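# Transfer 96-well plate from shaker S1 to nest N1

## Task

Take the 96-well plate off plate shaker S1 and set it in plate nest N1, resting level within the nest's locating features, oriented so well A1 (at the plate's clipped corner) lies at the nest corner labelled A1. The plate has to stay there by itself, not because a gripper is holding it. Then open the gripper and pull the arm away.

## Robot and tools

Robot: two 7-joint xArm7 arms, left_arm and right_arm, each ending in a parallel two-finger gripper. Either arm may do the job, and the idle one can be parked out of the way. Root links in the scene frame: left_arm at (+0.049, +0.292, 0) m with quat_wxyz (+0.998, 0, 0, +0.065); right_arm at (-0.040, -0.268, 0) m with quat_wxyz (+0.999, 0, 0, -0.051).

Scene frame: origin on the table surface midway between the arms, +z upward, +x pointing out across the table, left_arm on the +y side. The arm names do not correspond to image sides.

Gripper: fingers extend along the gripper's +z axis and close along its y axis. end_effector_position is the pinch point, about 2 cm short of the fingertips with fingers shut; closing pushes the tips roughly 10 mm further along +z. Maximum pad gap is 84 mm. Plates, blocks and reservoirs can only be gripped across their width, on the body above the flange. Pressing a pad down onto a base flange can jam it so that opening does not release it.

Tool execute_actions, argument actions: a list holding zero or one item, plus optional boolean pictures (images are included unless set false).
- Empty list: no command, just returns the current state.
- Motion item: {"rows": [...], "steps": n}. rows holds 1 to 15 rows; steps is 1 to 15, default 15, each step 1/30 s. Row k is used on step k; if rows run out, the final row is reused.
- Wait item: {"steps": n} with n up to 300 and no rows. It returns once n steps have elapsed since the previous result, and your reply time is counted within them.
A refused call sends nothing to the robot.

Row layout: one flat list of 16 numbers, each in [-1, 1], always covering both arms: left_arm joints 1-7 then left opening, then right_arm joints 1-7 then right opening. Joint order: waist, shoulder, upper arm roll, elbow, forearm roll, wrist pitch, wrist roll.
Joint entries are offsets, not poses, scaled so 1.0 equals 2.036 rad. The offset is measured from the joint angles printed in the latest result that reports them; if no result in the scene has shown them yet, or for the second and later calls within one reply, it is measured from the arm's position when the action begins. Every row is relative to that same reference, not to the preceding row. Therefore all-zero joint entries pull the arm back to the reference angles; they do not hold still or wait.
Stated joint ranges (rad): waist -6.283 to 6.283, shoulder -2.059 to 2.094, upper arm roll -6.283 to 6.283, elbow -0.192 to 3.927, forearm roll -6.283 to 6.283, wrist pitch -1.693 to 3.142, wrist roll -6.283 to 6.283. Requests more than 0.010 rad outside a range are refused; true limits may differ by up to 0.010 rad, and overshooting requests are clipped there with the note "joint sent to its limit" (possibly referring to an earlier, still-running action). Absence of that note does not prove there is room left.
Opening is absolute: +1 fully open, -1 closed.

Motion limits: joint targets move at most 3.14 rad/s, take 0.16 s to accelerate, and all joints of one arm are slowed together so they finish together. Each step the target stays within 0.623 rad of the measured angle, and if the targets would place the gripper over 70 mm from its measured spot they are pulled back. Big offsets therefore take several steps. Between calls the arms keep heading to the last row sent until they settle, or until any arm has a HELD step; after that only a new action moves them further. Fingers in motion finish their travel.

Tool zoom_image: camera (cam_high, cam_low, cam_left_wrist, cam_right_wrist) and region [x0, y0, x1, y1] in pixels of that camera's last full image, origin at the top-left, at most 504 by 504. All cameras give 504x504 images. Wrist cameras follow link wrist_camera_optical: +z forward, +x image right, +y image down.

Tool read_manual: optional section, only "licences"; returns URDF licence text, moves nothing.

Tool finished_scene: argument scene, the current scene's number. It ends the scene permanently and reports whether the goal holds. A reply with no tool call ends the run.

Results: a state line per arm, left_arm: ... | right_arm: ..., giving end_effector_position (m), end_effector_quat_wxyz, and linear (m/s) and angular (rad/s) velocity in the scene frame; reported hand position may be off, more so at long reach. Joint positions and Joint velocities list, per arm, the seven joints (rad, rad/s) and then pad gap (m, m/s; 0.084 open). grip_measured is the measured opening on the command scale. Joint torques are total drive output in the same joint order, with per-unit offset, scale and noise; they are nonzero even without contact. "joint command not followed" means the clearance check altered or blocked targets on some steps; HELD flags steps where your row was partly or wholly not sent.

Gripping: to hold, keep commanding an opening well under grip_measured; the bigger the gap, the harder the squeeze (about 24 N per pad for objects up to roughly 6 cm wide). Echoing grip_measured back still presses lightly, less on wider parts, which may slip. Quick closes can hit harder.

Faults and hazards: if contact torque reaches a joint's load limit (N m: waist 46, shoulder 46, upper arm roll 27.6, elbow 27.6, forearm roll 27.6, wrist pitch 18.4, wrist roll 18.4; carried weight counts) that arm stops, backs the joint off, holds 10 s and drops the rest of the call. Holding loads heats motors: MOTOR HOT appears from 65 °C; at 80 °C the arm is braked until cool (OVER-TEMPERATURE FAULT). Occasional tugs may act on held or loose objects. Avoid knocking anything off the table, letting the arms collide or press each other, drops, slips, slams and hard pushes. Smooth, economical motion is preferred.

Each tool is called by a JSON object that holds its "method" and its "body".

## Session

{"method": "execute_actions", "body": {"actions": []}}

Scene clock: 0.00 s of 8400.00 s.
left_arm: end_effector_position=(+0.4431, +0.3418, +0.2472) grip_measured=+1.00 end_effector_quat_wxyz=(-0.001, +0.998, +0.061, -0.005) end_effector_velocity=(+0.000, -0.000, -0.000) end_effector_angular_velocity=(+0.000, +0.000, -0.001) | right_arm: end_effector_position=(+0.2327, -0.0548, +0.3765) grip_measured=+1.00 end_effector_quat_wxyz=(+0.680, -0.602, -0.394, +0.138) end_effector_velocity=(-0.000, +0.000, +0.000) end_effector_angular_velocity=(+0.000, +0.000, +0.001)
Joint positions: left_arm=[-0.003 -0.25  -0.002  0.914  0.002  1.173  0.003  0.084] | right_arm=[ 0.89   0.126 -0.836  1.102  1.082  2.262 -1.168  0.084]
Joint velocities: left_arm=[ 0.     0.001 -0.001  0.     0.    -0.     0.     0.   ] | right_arm=[ 0.001 -0.     0.     0.     0.     0.     0.    -0.   ]
Joint torques (N m, as the arm reports them, + toward a larger angle): no reading
Motor temperatures (°C, as the motors report them): left_arm=[27 31 32 30 27 31 34] | right_arm=[27 27 29 30 29 33 31]

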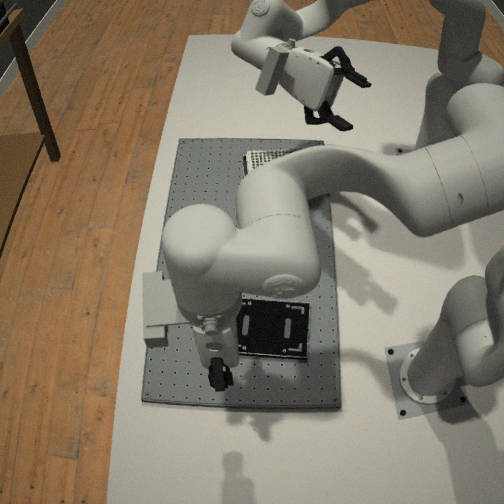

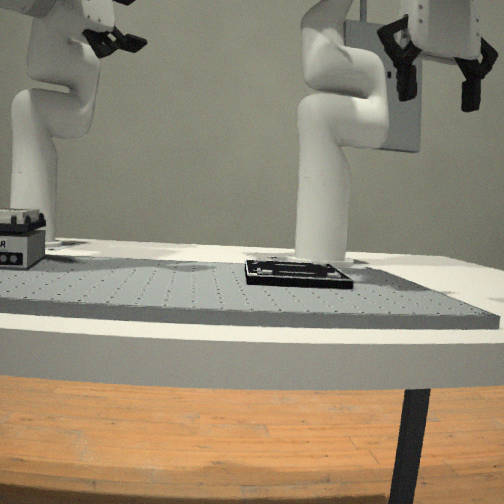

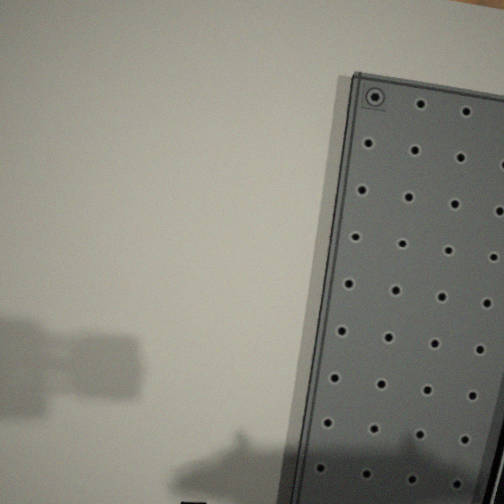

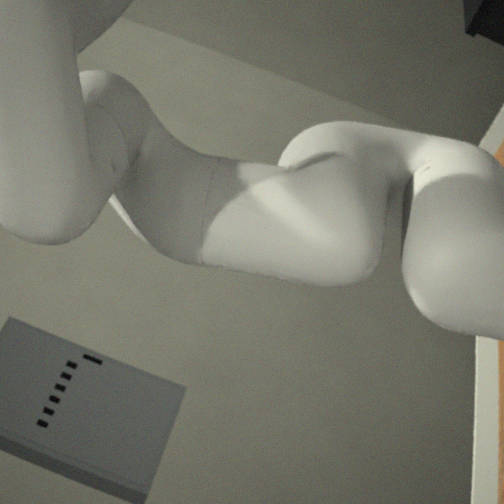

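{"method": "execute_actions", "body": {"actions": [{"rows": [[0.6,0,0,0,0,0,0,1, -0.337,-0.3174,0.4106,-0.1567,-0.5314,-0.471,0.6234,1]], "steps": 15}], "pictures": false}}

{"method": "execute_actions", "body": {"actions": [{"steps": 30}]}}

Scene clock: 1.37 s of 8400.00 s.
left_arm: end_effector_position=(+0.3716, +0.5239, +0.2472) grip_measured=+1.00 end_effector_quat_wxyz=(+0.001, +0.952, +0.305, -0.005) end_effector_velocity=(-0.268, +0.372, -0.000) end_effector_angular_velocity=(+0.000, +0.001, +1.157) | right_arm: end_effector_position=(+0.2591, -0.2013, +0.2712) grip_measured=+1.00 end_effector_quat_wxyz=(-0.107, +0.985, +0.115, -0.072) end_effector_velocity=(+0.244, -0.352, +0.002) end_effector_angular_velocity=(-2.322, -1.143, -2.125)
Joint positions: left_arm=[ 0.494 -0.25  -0.001  0.914  0.002  1.173  0.003  0.084] | right_arm=[ 0.264 -0.466 -0.085  0.81   0.173  1.428 -0.181  0.084]
Joint velocities: left_arm=[ 1.158  0.    -0.003 -0.    -0.     0.    -0.002 -0.   ] | right_arm=[-0.593 -0.509  0.827 -0.277 -1.701 -1.23   2.618  0.   ]
Joint torques (N m, as the arm reports them, + toward a larger angle): left_arm=[ -0.29 -11.35   0.53  18.59   0.02  -1.25  -0.45] | right_arm=[ 0.65 -7.74  0.44 23.39  3.14 -1.02 -1.49]
Motor temperatures (°C, as the motors report them): left_arm=[27 31 32 31 27 31 34] | right_arm=[27 27 29 30 29 33 31]
Steps of this call (steps 1 to 26: nothing new was sent; steps 27 to 41: all 15 steps of this action). Readings (joint positions):
27: left_arm=[-0.002 -0.250 -0.002 0.914 0.002 1.173 0.003] | right_arm=[0.889 0.126 -0.835 1.101 1.081 2.261 -1.167]
28: left_arm=[0.005 -0.250 -0.004 0.914 0.002 1.173 0.003] | right_arm=[0.882 0.119 -0.826 1.097 1.073 2.253 -1.159]
30: left_arm=[0.060 -0.250 -0.011 0.914 0.001 1.173 0.003] | right_arm=[0.822 0.061 -0.760 1.065 1.012 2.190 -1.096]
34: left_arm=[0.223 -0.250 -0.001 0.914 0.002 1.173 0.003] | right_arm=[0.542 -0.209 -0.478 0.935 0.719 1.898 -0.804]
41: the state above

Scene clock: 2.37 s of 8400.00 s.
left_arm: end_effector_position=(+0.1379, +0.6790, +0.2472) grip_measured=+1.00 end_effector_quat_wxyz=(+0.002, +0.784, +0.621, -0.004) end_effector_velocity=(-0.006, +0.001, +0.000) end_effector_angular_velocity=(-0.000, -0.001, +0.015) | right_arm: end_effector_position=(+0.2852, -0.2348, +0.2797) grip_measured=+1.00 end_effector_quat_wxyz=(+0.000, +1.000, +0.001, -0.000) end_effector_velocity=(+0.000, -0.000, +0.000) end_effector_angular_velocity=(-0.002, -0.001, +0.001)
Joint positions: left_arm=[ 1.218 -0.25  -0.003  0.914  0.002  1.173  0.003  0.084] | right_arm=[ 0.204 -0.52   0.     0.783  0.     1.303  0.101  0.084]
Joint velocities: left_arm=[ 0.007  0.     0.008  0.     0.001 -0.    -0.001  0.   ] | right_arm=[ 0.001 -0.    -0.     0.    -0.002 -0.     0.    -0.   ]
Joint torques (N m, as the arm reports them, + toward a larger angle): left_arm=[ -0.82 -10.4    0.57  18.67  -0.18  -1.23  -0.24] | right_arm=[-0.85 -9.31 -0.37 22.69 -0.51 -1.77 -0.3 ]
Motor temperatures (°C, as the motors report them): left_arm=[27 31 32 31 27 31 34] | right_arm=[27 27 29 31 29 33 31]
Steps of this call (steps 1 to 30: the robot went on to your last target). Readings (joint positions):
1: left_arm=[0.533 -0.250 -0.001 0.914 0.002 1.173 0.003] | right_arm=[0.246 -0.482 -0.059 0.801 0.120 1.391 -0.099]
2: left_arm=[0.571 -0.250 -0.001 0.914 0.002 1.173 0.003] | right_arm=[0.231 -0.495 -0.039 0.795 0.078 1.360 -0.030]
4: left_arm=[0.649 -0.250 -0.001 0.914 0.002 1.173 0.003] | right_arm=[0.214 -0.511 -0.013 0.788 0.027 1.323 0.055]
8: left_arm=[0.803 -0.250 -0.002 0.914 0.002 1.173 0.003] | right_arm=[0.206 -0.517 -0.002 0.783 0.005 1.306 0.095]
30: the state above

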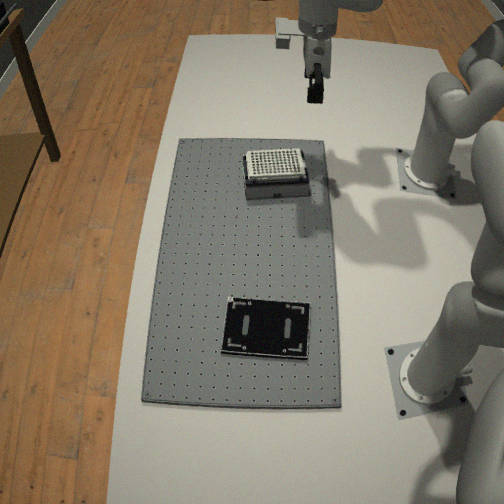

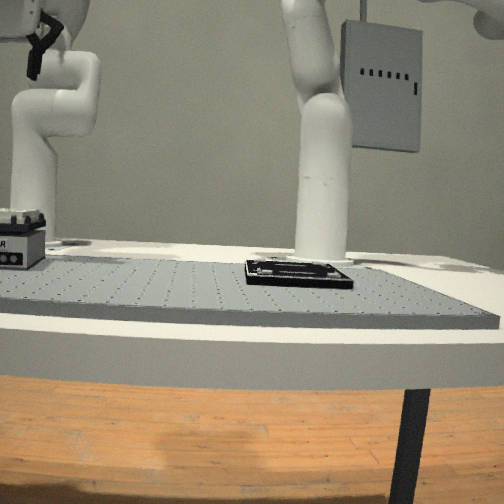

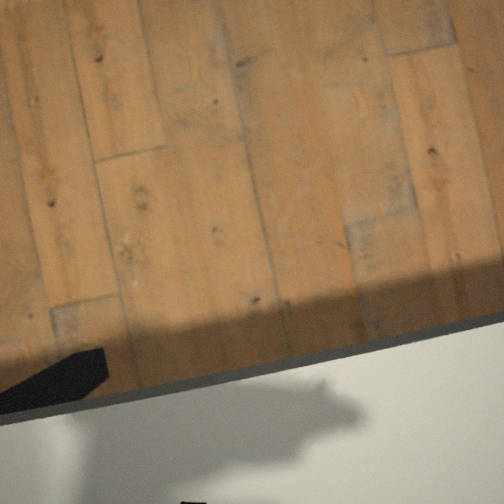

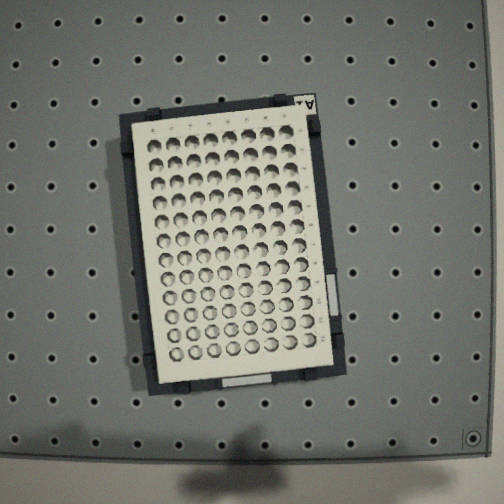

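{"method": "execute_actions", "body": {"actions": [{"rows": [[0,0,0,0,0,0,0,1, 0.0419,0.2427,0,-0.0408,0,-0.2835,-0.0116,1]], "steps": 15}], "pictures": false}}

{"method": "execute_actions", "body": {"actions": [{"steps": 15}]}}

Scene clock: 4.07 s of 8400.00 s.
left_arm: end_effector_position=(+0.1379, +0.6790, +0.2472) grip_measured=+1.00 end_effector_quat_wxyz=(+0.002, +0.784, +0.621, -0.004) end_effector_velocity=(+0.000, -0.000, -0.000) end_effector_angular_velocity=(-0.001, +0.001, +0.001) | right_arm: end_effector_position=(+0.3552, -0.1952, +0.1158) grip_measured=+1.00 end_effector_quat_wxyz=(+0.001, +0.999, +0.052, -0.005) end_effector_velocity=(-0.005, +0.051, -0.271) end_effector_angular_velocity=(-0.024, +0.127, +0.156)
Joint positions: left_arm=[ 1.218 -0.25  -0.003  0.914  0.002  1.173  0.003  0.084] | right_arm=[ 0.283 -0.058  0.001  0.703  0.     0.77   0.079  0.084]
Joint velocities: left_arm=[ 0.     0.001 -0.001  0.     0.    -0.    -0.001  0.   ] | right_arm=[ 0.113  0.662  0.014 -0.153 -0.    -0.686 -0.029 -0.   ]
Joint torques (N m, as the arm reports them, + toward a larger angle): left_arm=[ -0.72 -11.09   0.43  18.47  -0.05  -1.33  -0.37] | right_arm=[ -4.11 -29.93  -1.81  25.95  -0.32  -1.37  -0.35]
Motor temperatures (°C, as the motors report them): left_arm=[27 31 32 32 27 31 34] | right_arm=[27 27 29 31 29 33 31]
Steps of this call (steps 1 to 15: the robot went on to your last target; steps 16 to 36: nothing new was sent; steps 37 to 51: all 15 steps of this action). Readings (joint positions):
37: left_arm=[1.219 -0.250 -0.002 0.914 0.002 1.173 0.003] | right_arm=[0.204 -0.520 0.000 0.782 0.000 1.303 0.101]
38: left_arm=[1.218 -0.250 -0.002 0.914 0.002 1.173 0.003] | right_arm=[0.205 -0.515 0.000 0.782 0.000 1.294 0.100]
40: left_arm=[1.218 -0.250 -0.003 0.914 0.002 1.173 0.003] | right_arm=[0.213 -0.468 -0.001 0.778 0.000 1.233 0.098]
44: left_arm=[1.218 -0.250 -0.003 0.914 0.002 1.173 0.003] | right_arm=[0.240 -0.308 0.000 0.746 0.000 1.057 0.091]
51: the state above

Scene clock: 4.57 s of 8400.00 s.
left_arm: end_effector_position=(+0.1379, +0.6790, +0.2472) grip_measured=+1.00 end_effector_quat_wxyz=(+0.002, +0.784, +0.621, -0.004) end_effector_velocity=(+0.000, -0.000, +0.000) end_effector_angular_velocity=(+0.001, -0.000, -0.002) | right_arm: end_effector_position=(+0.3593, -0.1925, +0.1052) grip_measured=+1.00 end_effector_quat_wxyz=(-0.000, +0.998, +0.055, -0.000) end_effector_velocity=(-0.001, +0.001, -0.002) end_effector_angular_velocity=(-0.001, +0.005, +0.002)
Joint positions: left_arm=[ 1.218 -0.25  -0.003  0.914  0.002  1.173  0.003  0.084] | right_arm=[ 0.289 -0.027  0.     0.7    0.     0.726  0.077  0.084]
Joint velocities: left_arm=[ 0.    -0.001 -0.001 -0.    -0.     0.     0.001  0.   ] | right_arm=[ 0.001  0.005  0.001 -0.001 -0.    -0.001 -0.    -0.   ]
Joint torques (N m, as the arm reports them, + toward a larger angle): left_arm=[ -0.43 -10.84   0.67  18.83  -0.1   -1.39  -0.29] | right_arm=[ -0.95 -17.43   0.    19.55  -0.16  -1.54  -0.69]
Motor temperatures (°C, as the motors report them): left_arm=[27 31 32 32 27 31 34] | right_arm=[27 27 29 32 29 33 31]
Steps of this call (steps 1 to 15: the robot went on to your last target). Readings (joint positions):
1: left_arm=[1.218 -0.250 -0.003 0.914 0.002 1.173 0.003] | right_arm=[0.286 -0.041 0.002 0.699 0.000 0.753 0.078]
2: left_arm=[1.218 -0.250 -0.003 0.914 0.002 1.173 0.003] | right_arm=[0.288 -0.033 0.001 0.697 0.000 0.742 0.078]
4: left_arm=[1.218 -0.250 -0.003 0.914 0.002 1.173 0.003] | right_arm=[0.288 -0.029 0.001 0.699 0.000 0.732 0.077]
8: left_arm=[1.218 -0.250 -0.003 0.914 0.002 1.173 0.003] | right_arm=[0.289 -0.029 -0.000 0.701 0.000 0.727 0.077]
15: the state above

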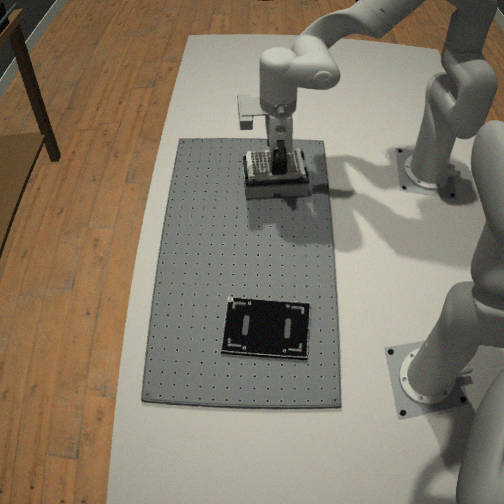

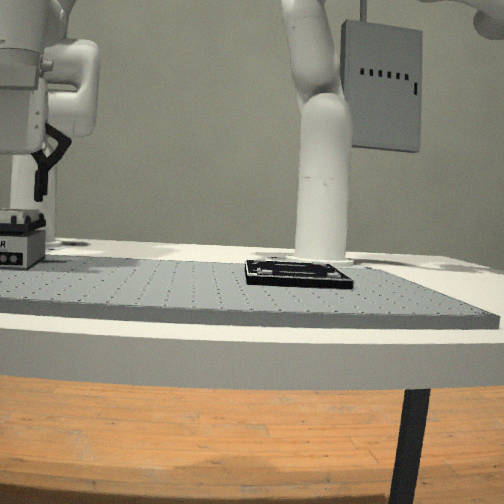

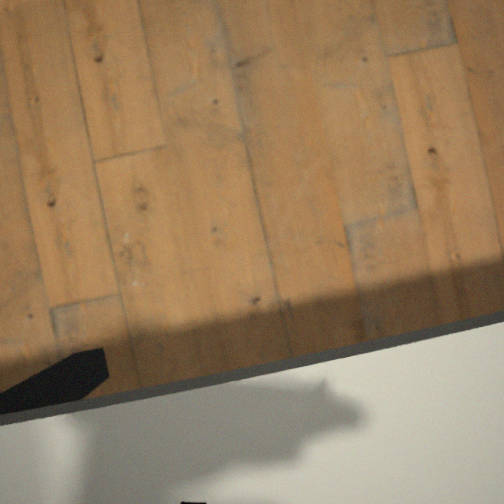

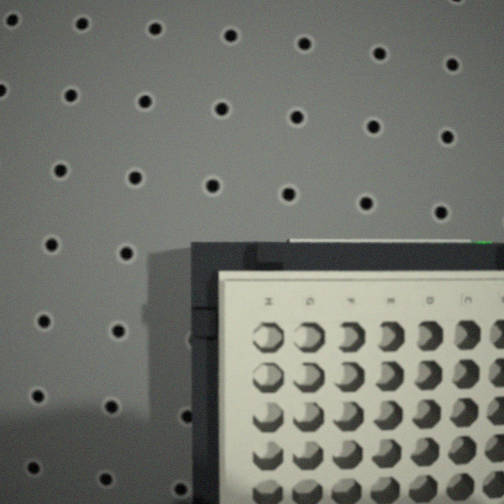

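{"method": "execute_actions", "body": {"actions": [{"rows": [[0,0,0,0,0,0,0,1, -0.0033,0,0,0,0,0,-0.0033,1],[0,0,0,0,0,0,0,1, -0.0033,0,0,0,0,0,-0.0033,1],[0,0,0,0,0,0,0,1, -0.0033,0,0,0,0,0,-0.0033,1],[0,0,0,0,0,0,0,1, -0.0033,0,0,0,0,0,-0.0033,1],[0,0,0,0,0,0,0,1, -0.0033,0.0177,0,-0.0066,0,-0.0239,-0.0033,1]], "steps": 15}], "pictures": false}}

{"method": "execute_actions", "body": {"actions": [{"rows": [[0,0,0,0,0,0,0,1, 0,0,0,0,0,0,0,0.8],[0,0,0,0,0,0,0,1, 0,0,0,0,0,0,0,0.5],[0,0,0,0,0,0,0,1, 0,0,0,0,0,0,0,-0.5]], "steps": 10}], "pictures": false}}

Scene clock: 6.43 s of 8400.00 s.
left_arm: end_effector_position=(+0.1379, +0.6790, +0.2472) grip_measured=+1.00 end_effector_quat_wxyz=(+0.002, +0.784, +0.621, -0.004) end_effector_velocity=(+0.000, -0.000, +0.001) end_effector_angular_velocity=(+0.001, -0.000, +0.001) | right_arm: end_effector_position=(+0.3599, -0.1951, +0.0898) grip_measured=+1.00 end_effector_quat_wxyz=(-0.000, +0.998, +0.055, -0.000) end_effector_velocity=(+0.005, +0.000, +0.004) end_effector_angular_velocity=(+0.002, -0.015, -0.000)
Joint positions: left_arm=[ 1.218 -0.25  -0.003  0.914  0.002  1.173  0.003  0.084] | right_arm=[0.282 0.009 0.    0.687 0.    0.678 0.071 0.084]
Joint velocities: left_arm=[ 0.    -0.001 -0.     0.    -0.     0.    -0.001  0.   ] | right_arm=[-0.    -0.004 -0.     0.004 -0.001 -0.007 -0.    -0.   ]
Joint torques (N m, as the arm reports them, + toward a larger angle): left_arm=[ -0.35 -10.83   0.5   18.53  -0.14  -1.25  -0.24] | right_arm=[ -1.11 -17.86  -0.13  18.83   0.05  -1.74  -0.44]
Motor temperatures (°C, as the motors report them): left_arm=[27 32 32 33 27 31 34] | right_arm=[27 27 29 32 29 33 31]
Steps of this call (steps 1 to 15: the robot went on to your last target; steps 16 to 41: nothing new was sent; steps 42 to 56: all 15 steps of this action). Readings (joint positions):
42: left_arm=[1.218 -0.250 -0.003 0.914 0.002 1.173 0.003] | right_arm=[0.289 -0.026 0.000 0.699 0.000 0.726 0.077]
43: left_arm=[1.218 -0.250 -0.003 0.914 0.002 1.173 0.003] | right_arm=[0.287 -0.026 0.001 0.699 0.000 0.726 0.075]
45: left_arm=[1.218 -0.250 -0.003 0.914 0.002 1.173 0.003] | right_arm=[0.284 -0.026 0.000 0.700 0.000 0.726 0.072]
49: left_arm=[1.218 -0.250 -0.003 0.914 0.002 1.173 0.003] | right_arm=[0.282 -0.004 0.000 0.692 0.000 0.694 0.071]
56: the state above

Scene clock: 6.77 s of 8400.00 s.
left_arm: end_effector_position=(+0.1379, +0.6790, +0.2472) grip_measured=+1.00 end_effector_quat_wxyz=(+0.002, +0.784, +0.621, -0.004) end_effector_velocity=(-0.000, +0.000, -0.001) end_effector_angular_velocity=(-0.002, +0.000, -0.000) | right_arm: end_effector_position=(+0.3603, -0.1952, +0.0902) grip_measured=+0.92 end_effector_quat_wxyz=(-0.000, +0.998, +0.055, +0.000) end_effector_velocity=(-0.000, +0.000, -0.000) end_effector_angular_velocity=(-0.000, +0.001, +0.002)
Joint positions: left_arm=[ 1.218 -0.25  -0.003  0.914  0.002  1.173  0.003  0.084] | right_arm=[0.282 0.008 0.    0.687 0.    0.678 0.071 0.081]
Joint velocities: left_arm=[ 0.     0.002  0.    -0.    -0.    -0.     0.    -0.   ] | right_arm=[ 0.001  0.001  0.    -0.001 -0.    -0.     0.     0.   ]
Joint torques (N m, as the arm reports them, + toward a larger angle): left_arm=[ -0.35 -11.21   0.4   18.53   0.04  -1.42  -0.13] | right_arm=[ -0.99 -16.07   0.44  17.52   0.53  -1.65  -0.12]
Motor temperatures (°C, as the motors report them): left_arm=[27 32 32 33 27 31 34] | right_arm=[27 27 29 32 29 33 31]
Steps of this call (steps 1 to 10: all 10 steps of this action). Readings (joint positions):
1: left_arm=[1.218 -0.250 -0.003 0.914 0.002 1.173 0.003] | right_arm=[0.282 0.009 0.000 0.687 0.000 0.678 0.071]
2: left_arm=[1.218 -0.250 -0.003 0.914 0.002 1.173 0.003] | right_arm=[0.282 0.008 -0.000 0.687 0.000 0.678 0.071]
4: left_arm=[1.218 -0.250 -0.003 0.914 0.002 1.173 0.003] | right_arm=[0.282 0.008 -0.000 0.687 0.000 0.678 0.071]
8: left_arm=[1.218 -0.250 -0.003 0.914 0.002 1.173 0.003] | right_arm=[0.282 0.008 0.000 0.687 0.000 0.678 0.071]
10: the state above

{"method": "execute_actions", "body": {"actions": [{"rows": [[0,0,0,0,0,0,0,1, 0,-0.0334,0,0.0128,0,0.0462,0,-0.5]], "steps": 15}]}}

Scene clock: 11.33 s of 8400.00 s.
left_arm: end_effector_position=(+0.1379, +0.6790, +0.2472) grip_measured=+1.00 end_effector_quat_wxyz=(+0.002, +0.784, +0.621, -0.004) end_effector_velocity=(-0.000, +0.000, +0.001) end_effector_angular_velocity=(+0.002, -0.001, +0.001) | right_arm: end_effector_position=(+0.3589, -0.1953, +0.1193) grip_measured=+0.91 end_effector_quat_wxyz=(+0.000, +0.998, +0.055, -0.001) end_effector_velocity=(+0.006, -0.000, +0.006) end_effector_angular_velocity=(+0.002, -0.017, -0.002)
Joint positions: left_arm=[ 1.218 -0.25  -0.003  0.914  0.002  1.173  0.003  0.084] | right_arm=[ 0.282 -0.059  0.     0.712  0.     0.772  0.071  0.081]
Joint velocities: left_arm=[-0.    -0.002  0.001  0.    -0.     0.     0.     0.   ] | right_arm=[-0.001 -0.006 -0.002  0.009 -0.001 -0.002  0.     0.   ]
Joint torques (N m, as the arm reports them, + toward a larger angle): left_arm=[ -0.99 -10.92   0.5   18.71  -0.2   -1.43  -0.3 ] | right_arm=[ -1.8  -16.4    0.05  20.26  -0.28  -1.4   -0.4 ]
Motor temperatures (°C, as the motors report them): left_arm=[27 32 32 34 27 31 34] | right_arm=[27 27 29 33 29 33 31]
Steps of this call (steps 1 to 15: the robot went on to your last target; steps 16 to 90: nothing new was sent; then 1.07 s passed at rest; steps 91 to 105: all 15 steps of this action). Readings (joint positions):
91: left_arm=[1.218 -0.250 -0.003 0.914 0.002 1.173 0.003] | right_arm=[0.282 0.009 0.000 0.687 0.000 0.679 0.071]
92: left_arm=[1.218 -0.250 -0.003 0.914 0.002 1.173 0.003] | right_arm=[0.282 0.005 0.000 0.688 0.000 0.687 0.071]
94: left_arm=[1.218 -0.250 -0.003 0.914 0.002 1.173 0.003] | right_arm=[0.282 -0.024 0.001 0.698 0.000 0.729 0.071]
98: left_arm=[1.218 -0.250 -0.003 0.914 0.002 1.173 0.003] | right_arm=[0.283 -0.058 0.001 0.712 0.000 0.768 0.071]
105: the state above

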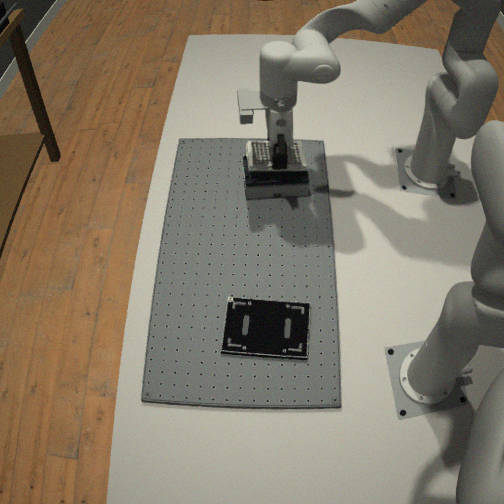

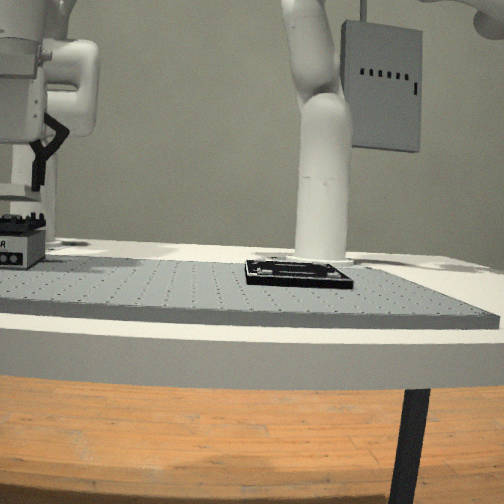

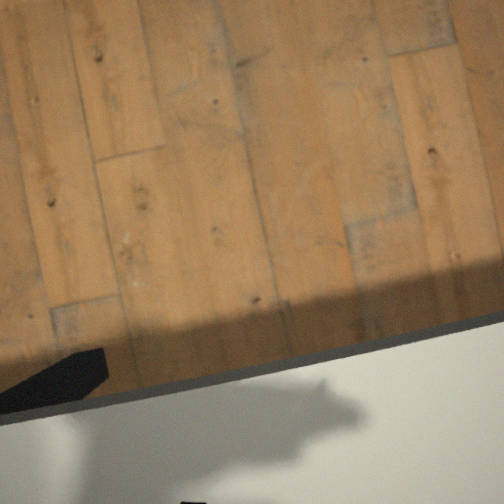

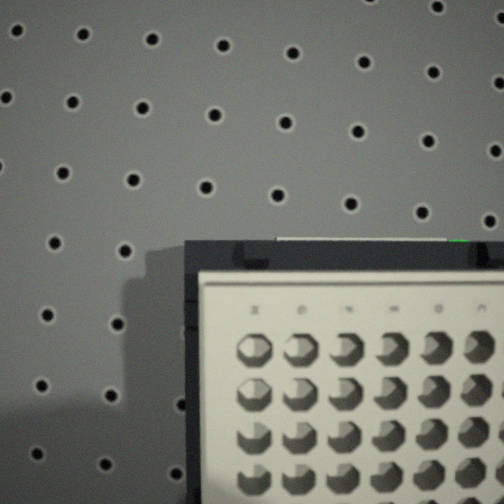

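{"method": "execute_actions", "body": {"actions": [{"rows": [[0,0,0,0,0,0,0,1, 0.3188,0.3279,0,0.4313,0,0.1029,0.3871,-0.5]], "steps": 15}], "pictures": false}}

{"method": "execute_actions", "body": {"actions": [{"steps": 35}]}}

Scene clock: 12.93 s of 8400.00 s.
left_arm: end_effector_position=(+0.1379, +0.6790, +0.2472) grip_measured=+1.00 end_effector_quat_wxyz=(+0.002, +0.784, +0.621, -0.004) end_effector_velocity=(+0.001, -0.000, -0.001) end_effector_angular_velocity=(-0.002, +0.001, -0.002) | right_arm: end_effector_position=(+0.4004, +0.0007, +0.1068) grip_measured=+0.91 end_effector_quat_wxyz=(+0.010, +0.999, +0.025, -0.018) end_effector_velocity=(+0.050, +0.464, +0.010) end_effector_angular_velocity=(+0.028, -0.121, -0.208)
Joint positions: left_arm=[ 1.218 -0.25  -0.003  0.914  0.002  1.173  0.003  0.084] | right_arm=[0.65  0.318 0.    1.168 0.    0.891 0.498 0.081]
Joint velocities: left_arm=[-0.     0.002 -0.001  0.     0.     0.     0.001 -0.   ] | right_arm=[ 0.725  0.747 -0.006  1.097  0.     0.231  0.927 -0.   ]
Joint torques (N m, as the arm reports them, + toward a larger angle): left_arm=[ -0.52 -10.81   0.44  18.81  -0.01  -1.26  -0.33] | right_arm=[ -1.49 -24.     0.45  19.97  -0.18  -1.14  -0.85]
Motor temperatures (°C, as the motors report them): left_arm=[27 32 32 34 27 31 34] | right_arm=[27 27 29 33 29 33 31]
Steps of this call (steps 1 to 15: the robot went on to your last target; steps 16 to 33: nothing new was sent; steps 34 to 48: all 15 steps of this action). Readings (joint positions):
34: left_arm=[1.218 -0.250 -0.003 0.914 0.002 1.173 0.003] | right_arm=[0.283 -0.059 -0.000 0.714 0.000 0.772 0.071]
35: left_arm=[1.218 -0.250 -0.003 0.914 0.002 1.173 0.003] | right_arm=[0.289 -0.053 -0.002 0.721 0.000 0.776 0.080]
37: left_arm=[1.218 -0.250 -0.003 0.914 0.002 1.173 0.003] | right_arm=[0.341 0.000 -0.008 0.776 -0.000 0.794 0.135]
41: left_arm=[1.218 -0.250 -0.003 0.914 0.002 1.173 0.003] | right_arm=[0.471 0.133 0.001 0.913 0.000 0.834 0.270]
48: the state above

Scene clock: 14.10 s of 8400.00 s.
left_arm: end_effector_position=(+0.1379, +0.6790, +0.2472) grip_measured=+1.00 end_effector_quat_wxyz=(+0.002, +0.784, +0.621, -0.004) end_effector_velocity=(-0.000, +0.000, +0.000) end_effector_angular_velocity=(-0.000, -0.000, -0.001) | right_arm: end_effector_position=(+0.3752, +0.1850, +0.0998) grip_measured=+0.91 end_effector_quat_wxyz=(+0.000, +1.000, -0.015, -0.000) end_effector_velocity=(-0.001, +0.001, -0.000) end_effector_angular_velocity=(+0.001, +0.001, +0.002)
Joint positions: left_arm=[ 1.218 -0.25  -0.003  0.914  0.002  1.173  0.003  0.084] | right_arm=[0.931 0.609 0.    1.59  0.    0.982 0.859 0.081]
Joint velocities: left_arm=[-0.    -0.     0.001 -0.    -0.    -0.     0.001  0.   ] | right_arm=[ 0.002  0.     0.001 -0.     0.001  0.     0.     0.   ]
Joint torques (N m, as the arm reports them, + toward a larger angle): left_arm=[ -0.12 -10.7    0.91  18.7   -0.18  -1.29  -0.23] | right_arm=[ -1.09 -30.53  -0.6   22.37  -0.14  -1.64  -0.5 ]
Motor temperatures (°C, as the motors report them): left_arm=[27 32 32 35 27 31 34] | right_arm=[27 28 29 34 29 33 31]
Steps of this call (steps 1 to 30: the robot went on to your last target; steps 31 to 35: nothing new was sent). Readings (joint positions):
1: left_arm=[1.218 -0.250 -0.003 0.914 0.002 1.173 0.003] | right_arm=[0.674 0.343 0.000 1.205 0.000 0.899 0.529]
2: left_arm=[1.218 -0.250 -0.003 0.914 0.002 1.173 0.003] | right_arm=[0.698 0.368 0.000 1.241 0.000 0.906 0.560]
4: left_arm=[1.218 -0.250 -0.003 0.914 0.002 1.173 0.003] | right_arm=[0.746 0.417 0.000 1.312 0.000 0.922 0.621]
8: left_arm=[1.218 -0.250 -0.003 0.914 0.002 1.173 0.003] | right_arm=[0.840 0.514 0.000 1.453 0.000 0.952 0.742]
35: the state above
All arms were judged still, so your last target was given up. Only a new action makes them travel on or press farther. Fingers that are still opening or closing keep moving.

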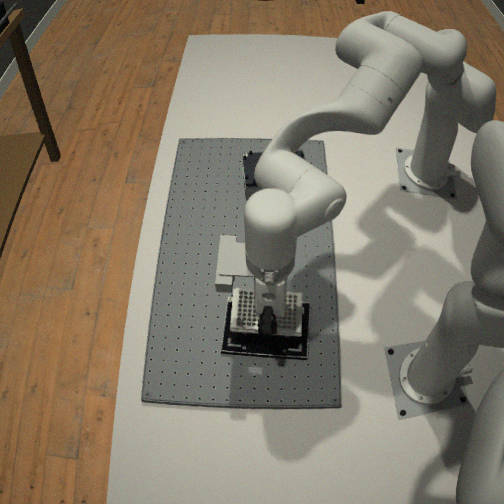

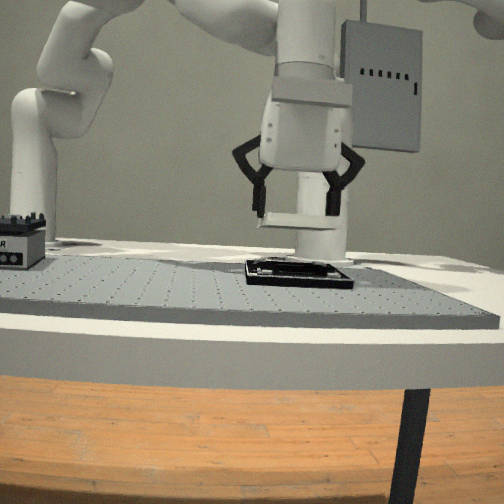

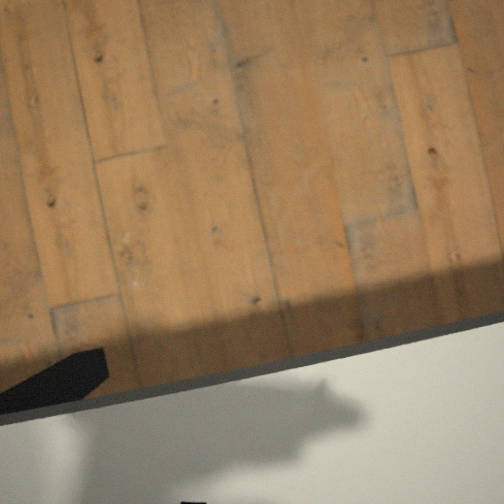

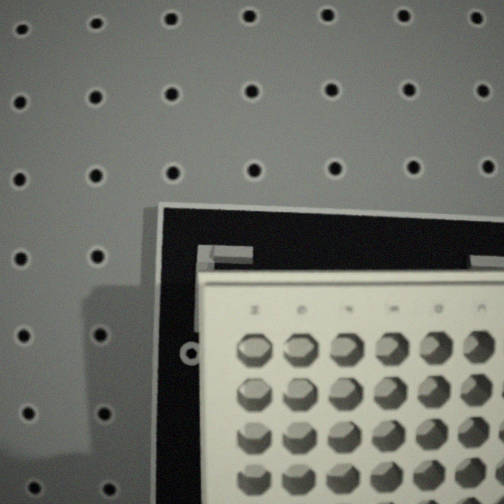

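{"method": "execute_actions", "body": {"actions": [{"rows": [[0,0,0,0,0,0,0,1, 0.0012,0.0324,0,-0.0062,0,-0.0391,0.0164,-0.5]], "steps": 15}], "pictures": false}}

{"method": "execute_actions", "body": {"actions": [{"steps": 8}]}}

Scene clock: 15.87 s of 8400.00 s.
left_arm: end_effector_position=(+0.1379, +0.6790, +0.2472) grip_measured=+1.00 end_effector_quat_wxyz=(+0.002, +0.784, +0.621, -0.004) end_effector_velocity=(-0.001, +0.000, -0.001) end_effector_angular_velocity=(-0.002, +0.000, +0.001) | right_arm: end_effector_position=(+0.3762, +0.1886, +0.0614) grip_measured=+0.91 end_effector_quat_wxyz=(-0.001, +1.000, -0.030, +0.001) end_effector_velocity=(-0.005, -0.008, -0.015) end_effector_angular_velocity=(-0.023, +0.020, -0.003)
Joint positions: left_arm=[ 1.218 -0.25  -0.003  0.914  0.002  1.173  0.003  0.084] | right_arm=[0.934 0.674 0.    1.578 0.    0.902 0.892 0.081]
Joint velocities: left_arm=[ 0.     0.001  0.001 -0.     0.     0.     0.     0.   ] | right_arm=[-0.001  0.014 -0.001 -0.015 -0.001  0.002  0.001 -0.   ]
Joint torques (N m, as the arm reports them, + toward a larger angle): left_arm=[ -0.29 -10.74   0.68  18.67   0.03  -1.29  -0.22] | right_arm=[ -1.4  -31.72  -0.55  21.67  -0.47  -1.79  -0.1 ]
Motor temperatures (°C, as the motors report them): left_arm=[27 32 32 35 27 31 34] | right_arm=[27 28 29 34 29 33 31]
Steps of this call (steps 1 to 38: nothing new was sent; steps 39 to 53: all 15 steps of this action). Readings (joint positions):
39: left_arm=[1.218 -0.250 -0.003 0.914 0.002 1.173 0.003] | right_arm=[0.931 0.609 0.000 1.590 0.000 0.981 0.859]
40: left_arm=[1.218 -0.250 -0.003 0.914 0.002 1.173 0.003] | right_arm=[0.931 0.613 0.000 1.590 0.000 0.973 0.862]
42: left_arm=[1.218 -0.250 -0.003 0.914 0.002 1.173 0.003] | right_arm=[0.932 0.641 -0.000 1.588 0.000 0.934 0.878]
46: left_arm=[1.218 -0.250 -0.003 0.914 0.002 1.173 0.003] | right_arm=[0.933 0.679 0.000 1.573 0.000 0.907 0.891]
53: the state above

Scene clock: 16.13 s of 8400.00 s.
left_arm: end_effector_position=(+0.1379, +0.6790, +0.2472) grip_measured=+1.00 end_effector_quat_wxyz=(+0.002, +0.784, +0.621, -0.004) end_effector_velocity=(-0.000, -0.000, +0.000) end_effector_angular_velocity=(+0.001, -0.000, -0.001) | right_arm: end_effector_position=(+0.3760, +0.1881, +0.0603) grip_measured=+0.91 end_effector_quat_wxyz=(-0.000, +1.000, -0.030, +0.000) end_effector_velocity=(+0.001, +0.000, +0.000) end_effector_angular_velocity=(+0.001, -0.001, -0.000)
Joint positions: left_arm=[ 1.218 -0.25  -0.003  0.914  0.002  1.173  0.003  0.084] | right_arm=[0.934 0.675 0.    1.578 0.    0.902 0.892 0.081]
Joint velocities: left_arm=[-0.    -0.001  0.     0.    -0.     0.001  0.001  0.   ] | right_arm=[-0.    -0.    -0.     0.001  0.    -0.001 -0.    -0.   ]
Joint torques (N m, as the arm reports them, + toward a larger angle): left_arm=[ -0.45 -10.8    0.61  18.78  -0.04  -1.32  -0.37] | right_arm=[ -1.56 -32.16  -0.72  21.46  -0.7   -1.57  -0.39]
Motor temperatures (°C, as the motors report them): left_arm=[27 32 32 35 27 31 34] | right_arm=[27 28 29 34 29 33 31]
Steps of this call (steps 1 to 8: the robot went on to your last target). Readings (joint positions):
1: left_arm=[1.218 -0.250 -0.003 0.914 0.002 1.173 0.003] | right_arm=[0.934 0.674 0.000 1.578 0.000 0.902 0.892]
2: left_arm=[1.218 -0.250 -0.003 0.914 0.002 1.173 0.003] | right_arm=[0.934 0.674 0.000 1.578 0.000 0.902 0.892]
4: left_arm=[1.218 -0.250 -0.003 0.914 0.002 1.173 0.003] | right_arm=[0.934 0.675 0.000 1.577 0.000 0.902 0.892]
8: the state above

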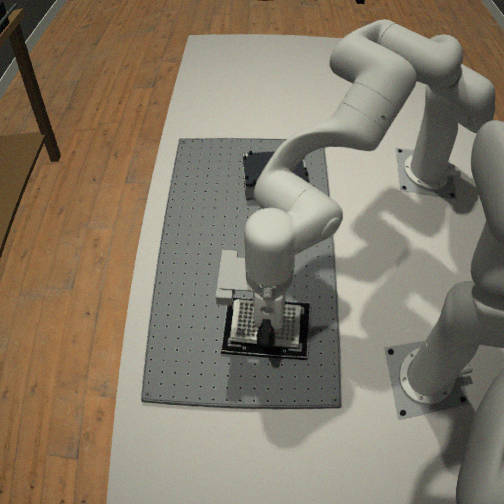

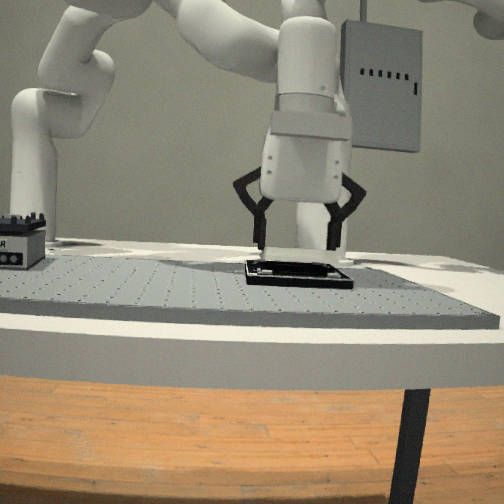

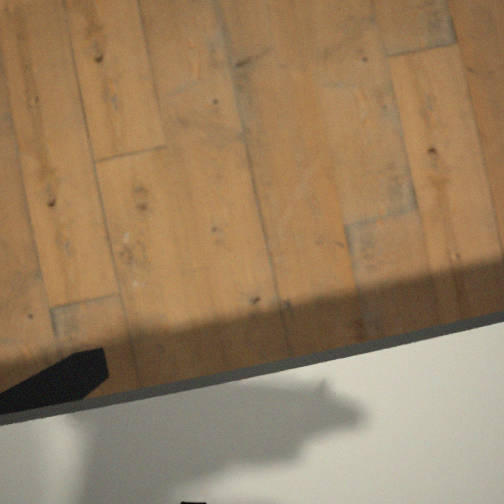

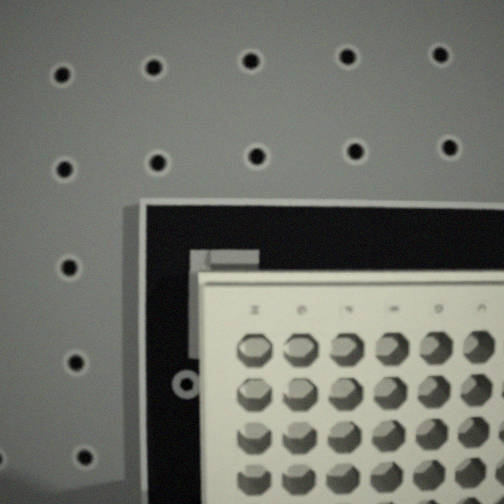

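{"method": "execute_actions", "body": {"actions": [{"rows": [[0,0,0,0,0,0,0,1, 0.0005,-0.0023,0,-0.0042,0,-0.0014,0.005,-0.5],[0,0,0,0,0,0,0,1, 0.0005,-0.0023,0,-0.0042,0,-0.0014,0.005,-0.5],[0,0,0,0,0,0,0,1, 0.0005,-0.0023,0,-0.0042,0,-0.0014,0.005,-0.5],[0,0,0,0,0,0,0,1, 0.0005,-0.0023,0,-0.0042,0,-0.0014,0.005,-0.5],[0,0,0,0,0,0,0,1, 0.0005,-0.0023,0,-0.0042,0,-0.0014,0.005,-0.5],[0,0,0,0,0,0,0,1, 0.0005,-0.0023,0,-0.0042,0,-0.0014,0.005,-0.5],[0,0,0,0,0,0,0,1, 0.0005,0.0056,0,-0.0062,0,-0.0113,0.005,-0.5]], "steps": 15}], "pictures": false}}

{"method": "execute_actions", "body": {"actions": [{"steps": 6}]}}

Scene clock: 18.03 s of 8400.00 s.
left_arm: end_effector_position=(+0.1379, +0.6790, +0.2472) grip_measured=+1.00 end_effector_quat_wxyz=(+0.002, +0.784, +0.621, -0.004) end_effector_velocity=(-0.000, +0.000, -0.001) end_effector_angular_velocity=(-0.001, -0.000, +0.002) | right_arm: end_effector_position=(+0.3747, +0.1870, +0.0506) grip_measured=+0.91 end_effector_quat_wxyz=(+0.000, +0.999, -0.035, +0.000) end_effector_velocity=(-0.001, -0.000, +0.000) end_effector_angular_velocity=(-0.000, -0.001, +0.001)
Joint positions: left_arm=[ 1.218 -0.25  -0.003  0.914  0.002  1.173  0.003  0.084] | right_arm=[ 0.934  0.685 -0.     1.565  0.     0.88   0.902  0.081]
Joint velocities: left_arm=[ 0.     0.001  0.001 -0.    -0.    -0.    -0.001  0.   ] | right_arm=[ 0.001 -0.002 -0.    -0.003 -0.001 -0.002  0.    -0.   ]
Joint torques (N m, as the arm reports them, + toward a larger angle): left_arm=[ -0.65 -10.83   0.69  18.63   0.    -1.25  -0.21] | right_arm=[ -1.   -29.62   0.18  20.51  -0.26  -1.97  -0.13]
Motor temperatures (°C, as the motors report them): left_arm=[27 32 32 35 27 31 34] | right_arm=[27 28 29 35 29 33 31]
Steps of this call (steps 1 to 15: the robot went on to your last target; steps 16 to 42: nothing new was sent; steps 43 to 57: all 15 steps of this action). Readings (joint positions):
43: left_arm=[1.218 -0.250 -0.003 0.914 0.002 1.173 0.003] | right_arm=[0.934 0.675 0.000 1.577 0.000 0.902 0.892]
44: left_arm=[1.218 -0.250 -0.003 0.914 0.002 1.173 0.003] | right_arm=[0.934 0.674 0.000 1.575 0.000 0.901 0.895]
46: left_arm=[1.218 -0.250 -0.003 0.914 0.002 1.173 0.003] | right_arm=[0.934 0.671 0.000 1.571 0.000 0.900 0.899]
50: left_arm=[1.218 -0.250 -0.003 0.914 0.002 1.173 0.003] | right_arm=[0.935 0.673 0.000 1.569 0.000 0.894 0.902]
57: the state above

Scene clock: 18.23 s of 8400.00 s.
left_arm: end_effector_position=(+0.1379, +0.6790, +0.2472) grip_measured=+1.00 end_effector_quat_wxyz=(+0.002, +0.784, +0.621, -0.004) end_effector_velocity=(+0.000, +0.000, +0.000) end_effector_angular_velocity=(+0.001, -0.000, -0.001) | right_arm: end_effector_position=(+0.3747, +0.1870, +0.0504) grip_measured=+0.91 end_effector_quat_wxyz=(-0.000, +0.999, -0.035, +0.000) end_effector_velocity=(+0.000, -0.000, -0.001) end_effector_angular_velocity=(-0.000, -0.000, +0.000)
Joint positions: left_arm=[ 1.218 -0.25  -0.003  0.914  0.002  1.173  0.003  0.084] | right_arm=[ 0.934  0.686 -0.     1.565  0.     0.879  0.902  0.081]
Joint velocities: left_arm=[-0.    -0.    -0.    -0.     0.    -0.     0.001 -0.   ] | right_arm=[-0.     0.002  0.    -0.    -0.    -0.002  0.     0.   ]
Joint torques (N m, as the arm reports them, + toward a larger angle): left_arm=[ -0.66 -10.83   0.62  18.59  -0.18  -1.28  -0.33] | right_arm=[ -0.93 -30.63   0.21  20.55  -0.44  -1.64  -0.18]
Motor temperatures (°C, as the motors report them): left_arm=[27 32 32 35 27 31 34] | right_arm=[27 28 29 35 29 33 31]
Steps of this call (steps 1 to 6: the robot went on to your last target). Readings (joint positions):
1: left_arm=[1.218 -0.250 -0.003 0.914 0.002 1.173 0.003] | right_arm=[0.934 0.685 -0.000 1.565 0.000 0.880 0.902]
2: left_arm=[1.218 -0.250 -0.003 0.914 0.002 1.173 0.003] | right_arm=[0.934 0.685 -0.000 1.565 0.000 0.880 0.902]
4: left_arm=[1.218 -0.250 -0.003 0.914 0.002 1.173 0.003] | right_arm=[0.934 0.686 -0.000 1.565 0.000 0.880 0.902]
6: the state above

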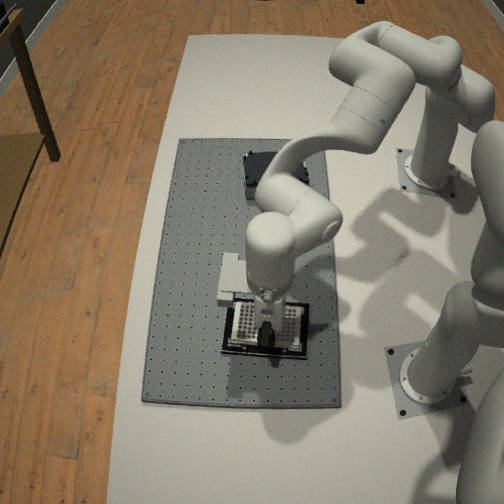

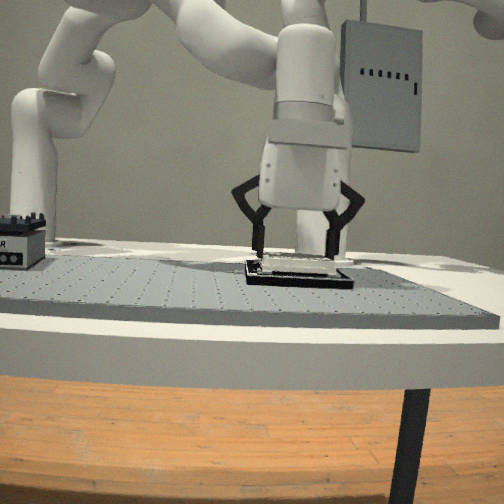

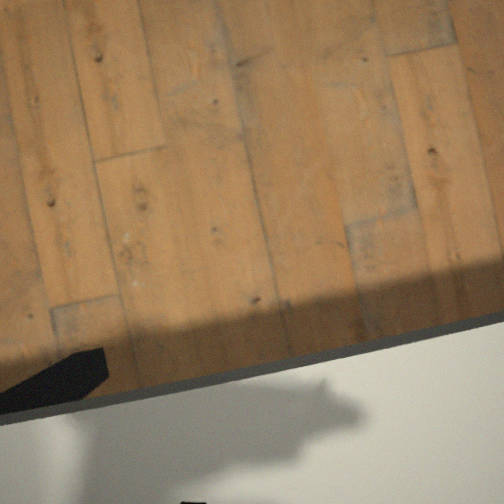

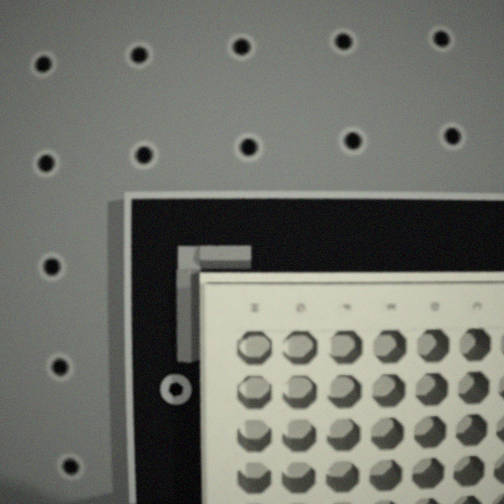

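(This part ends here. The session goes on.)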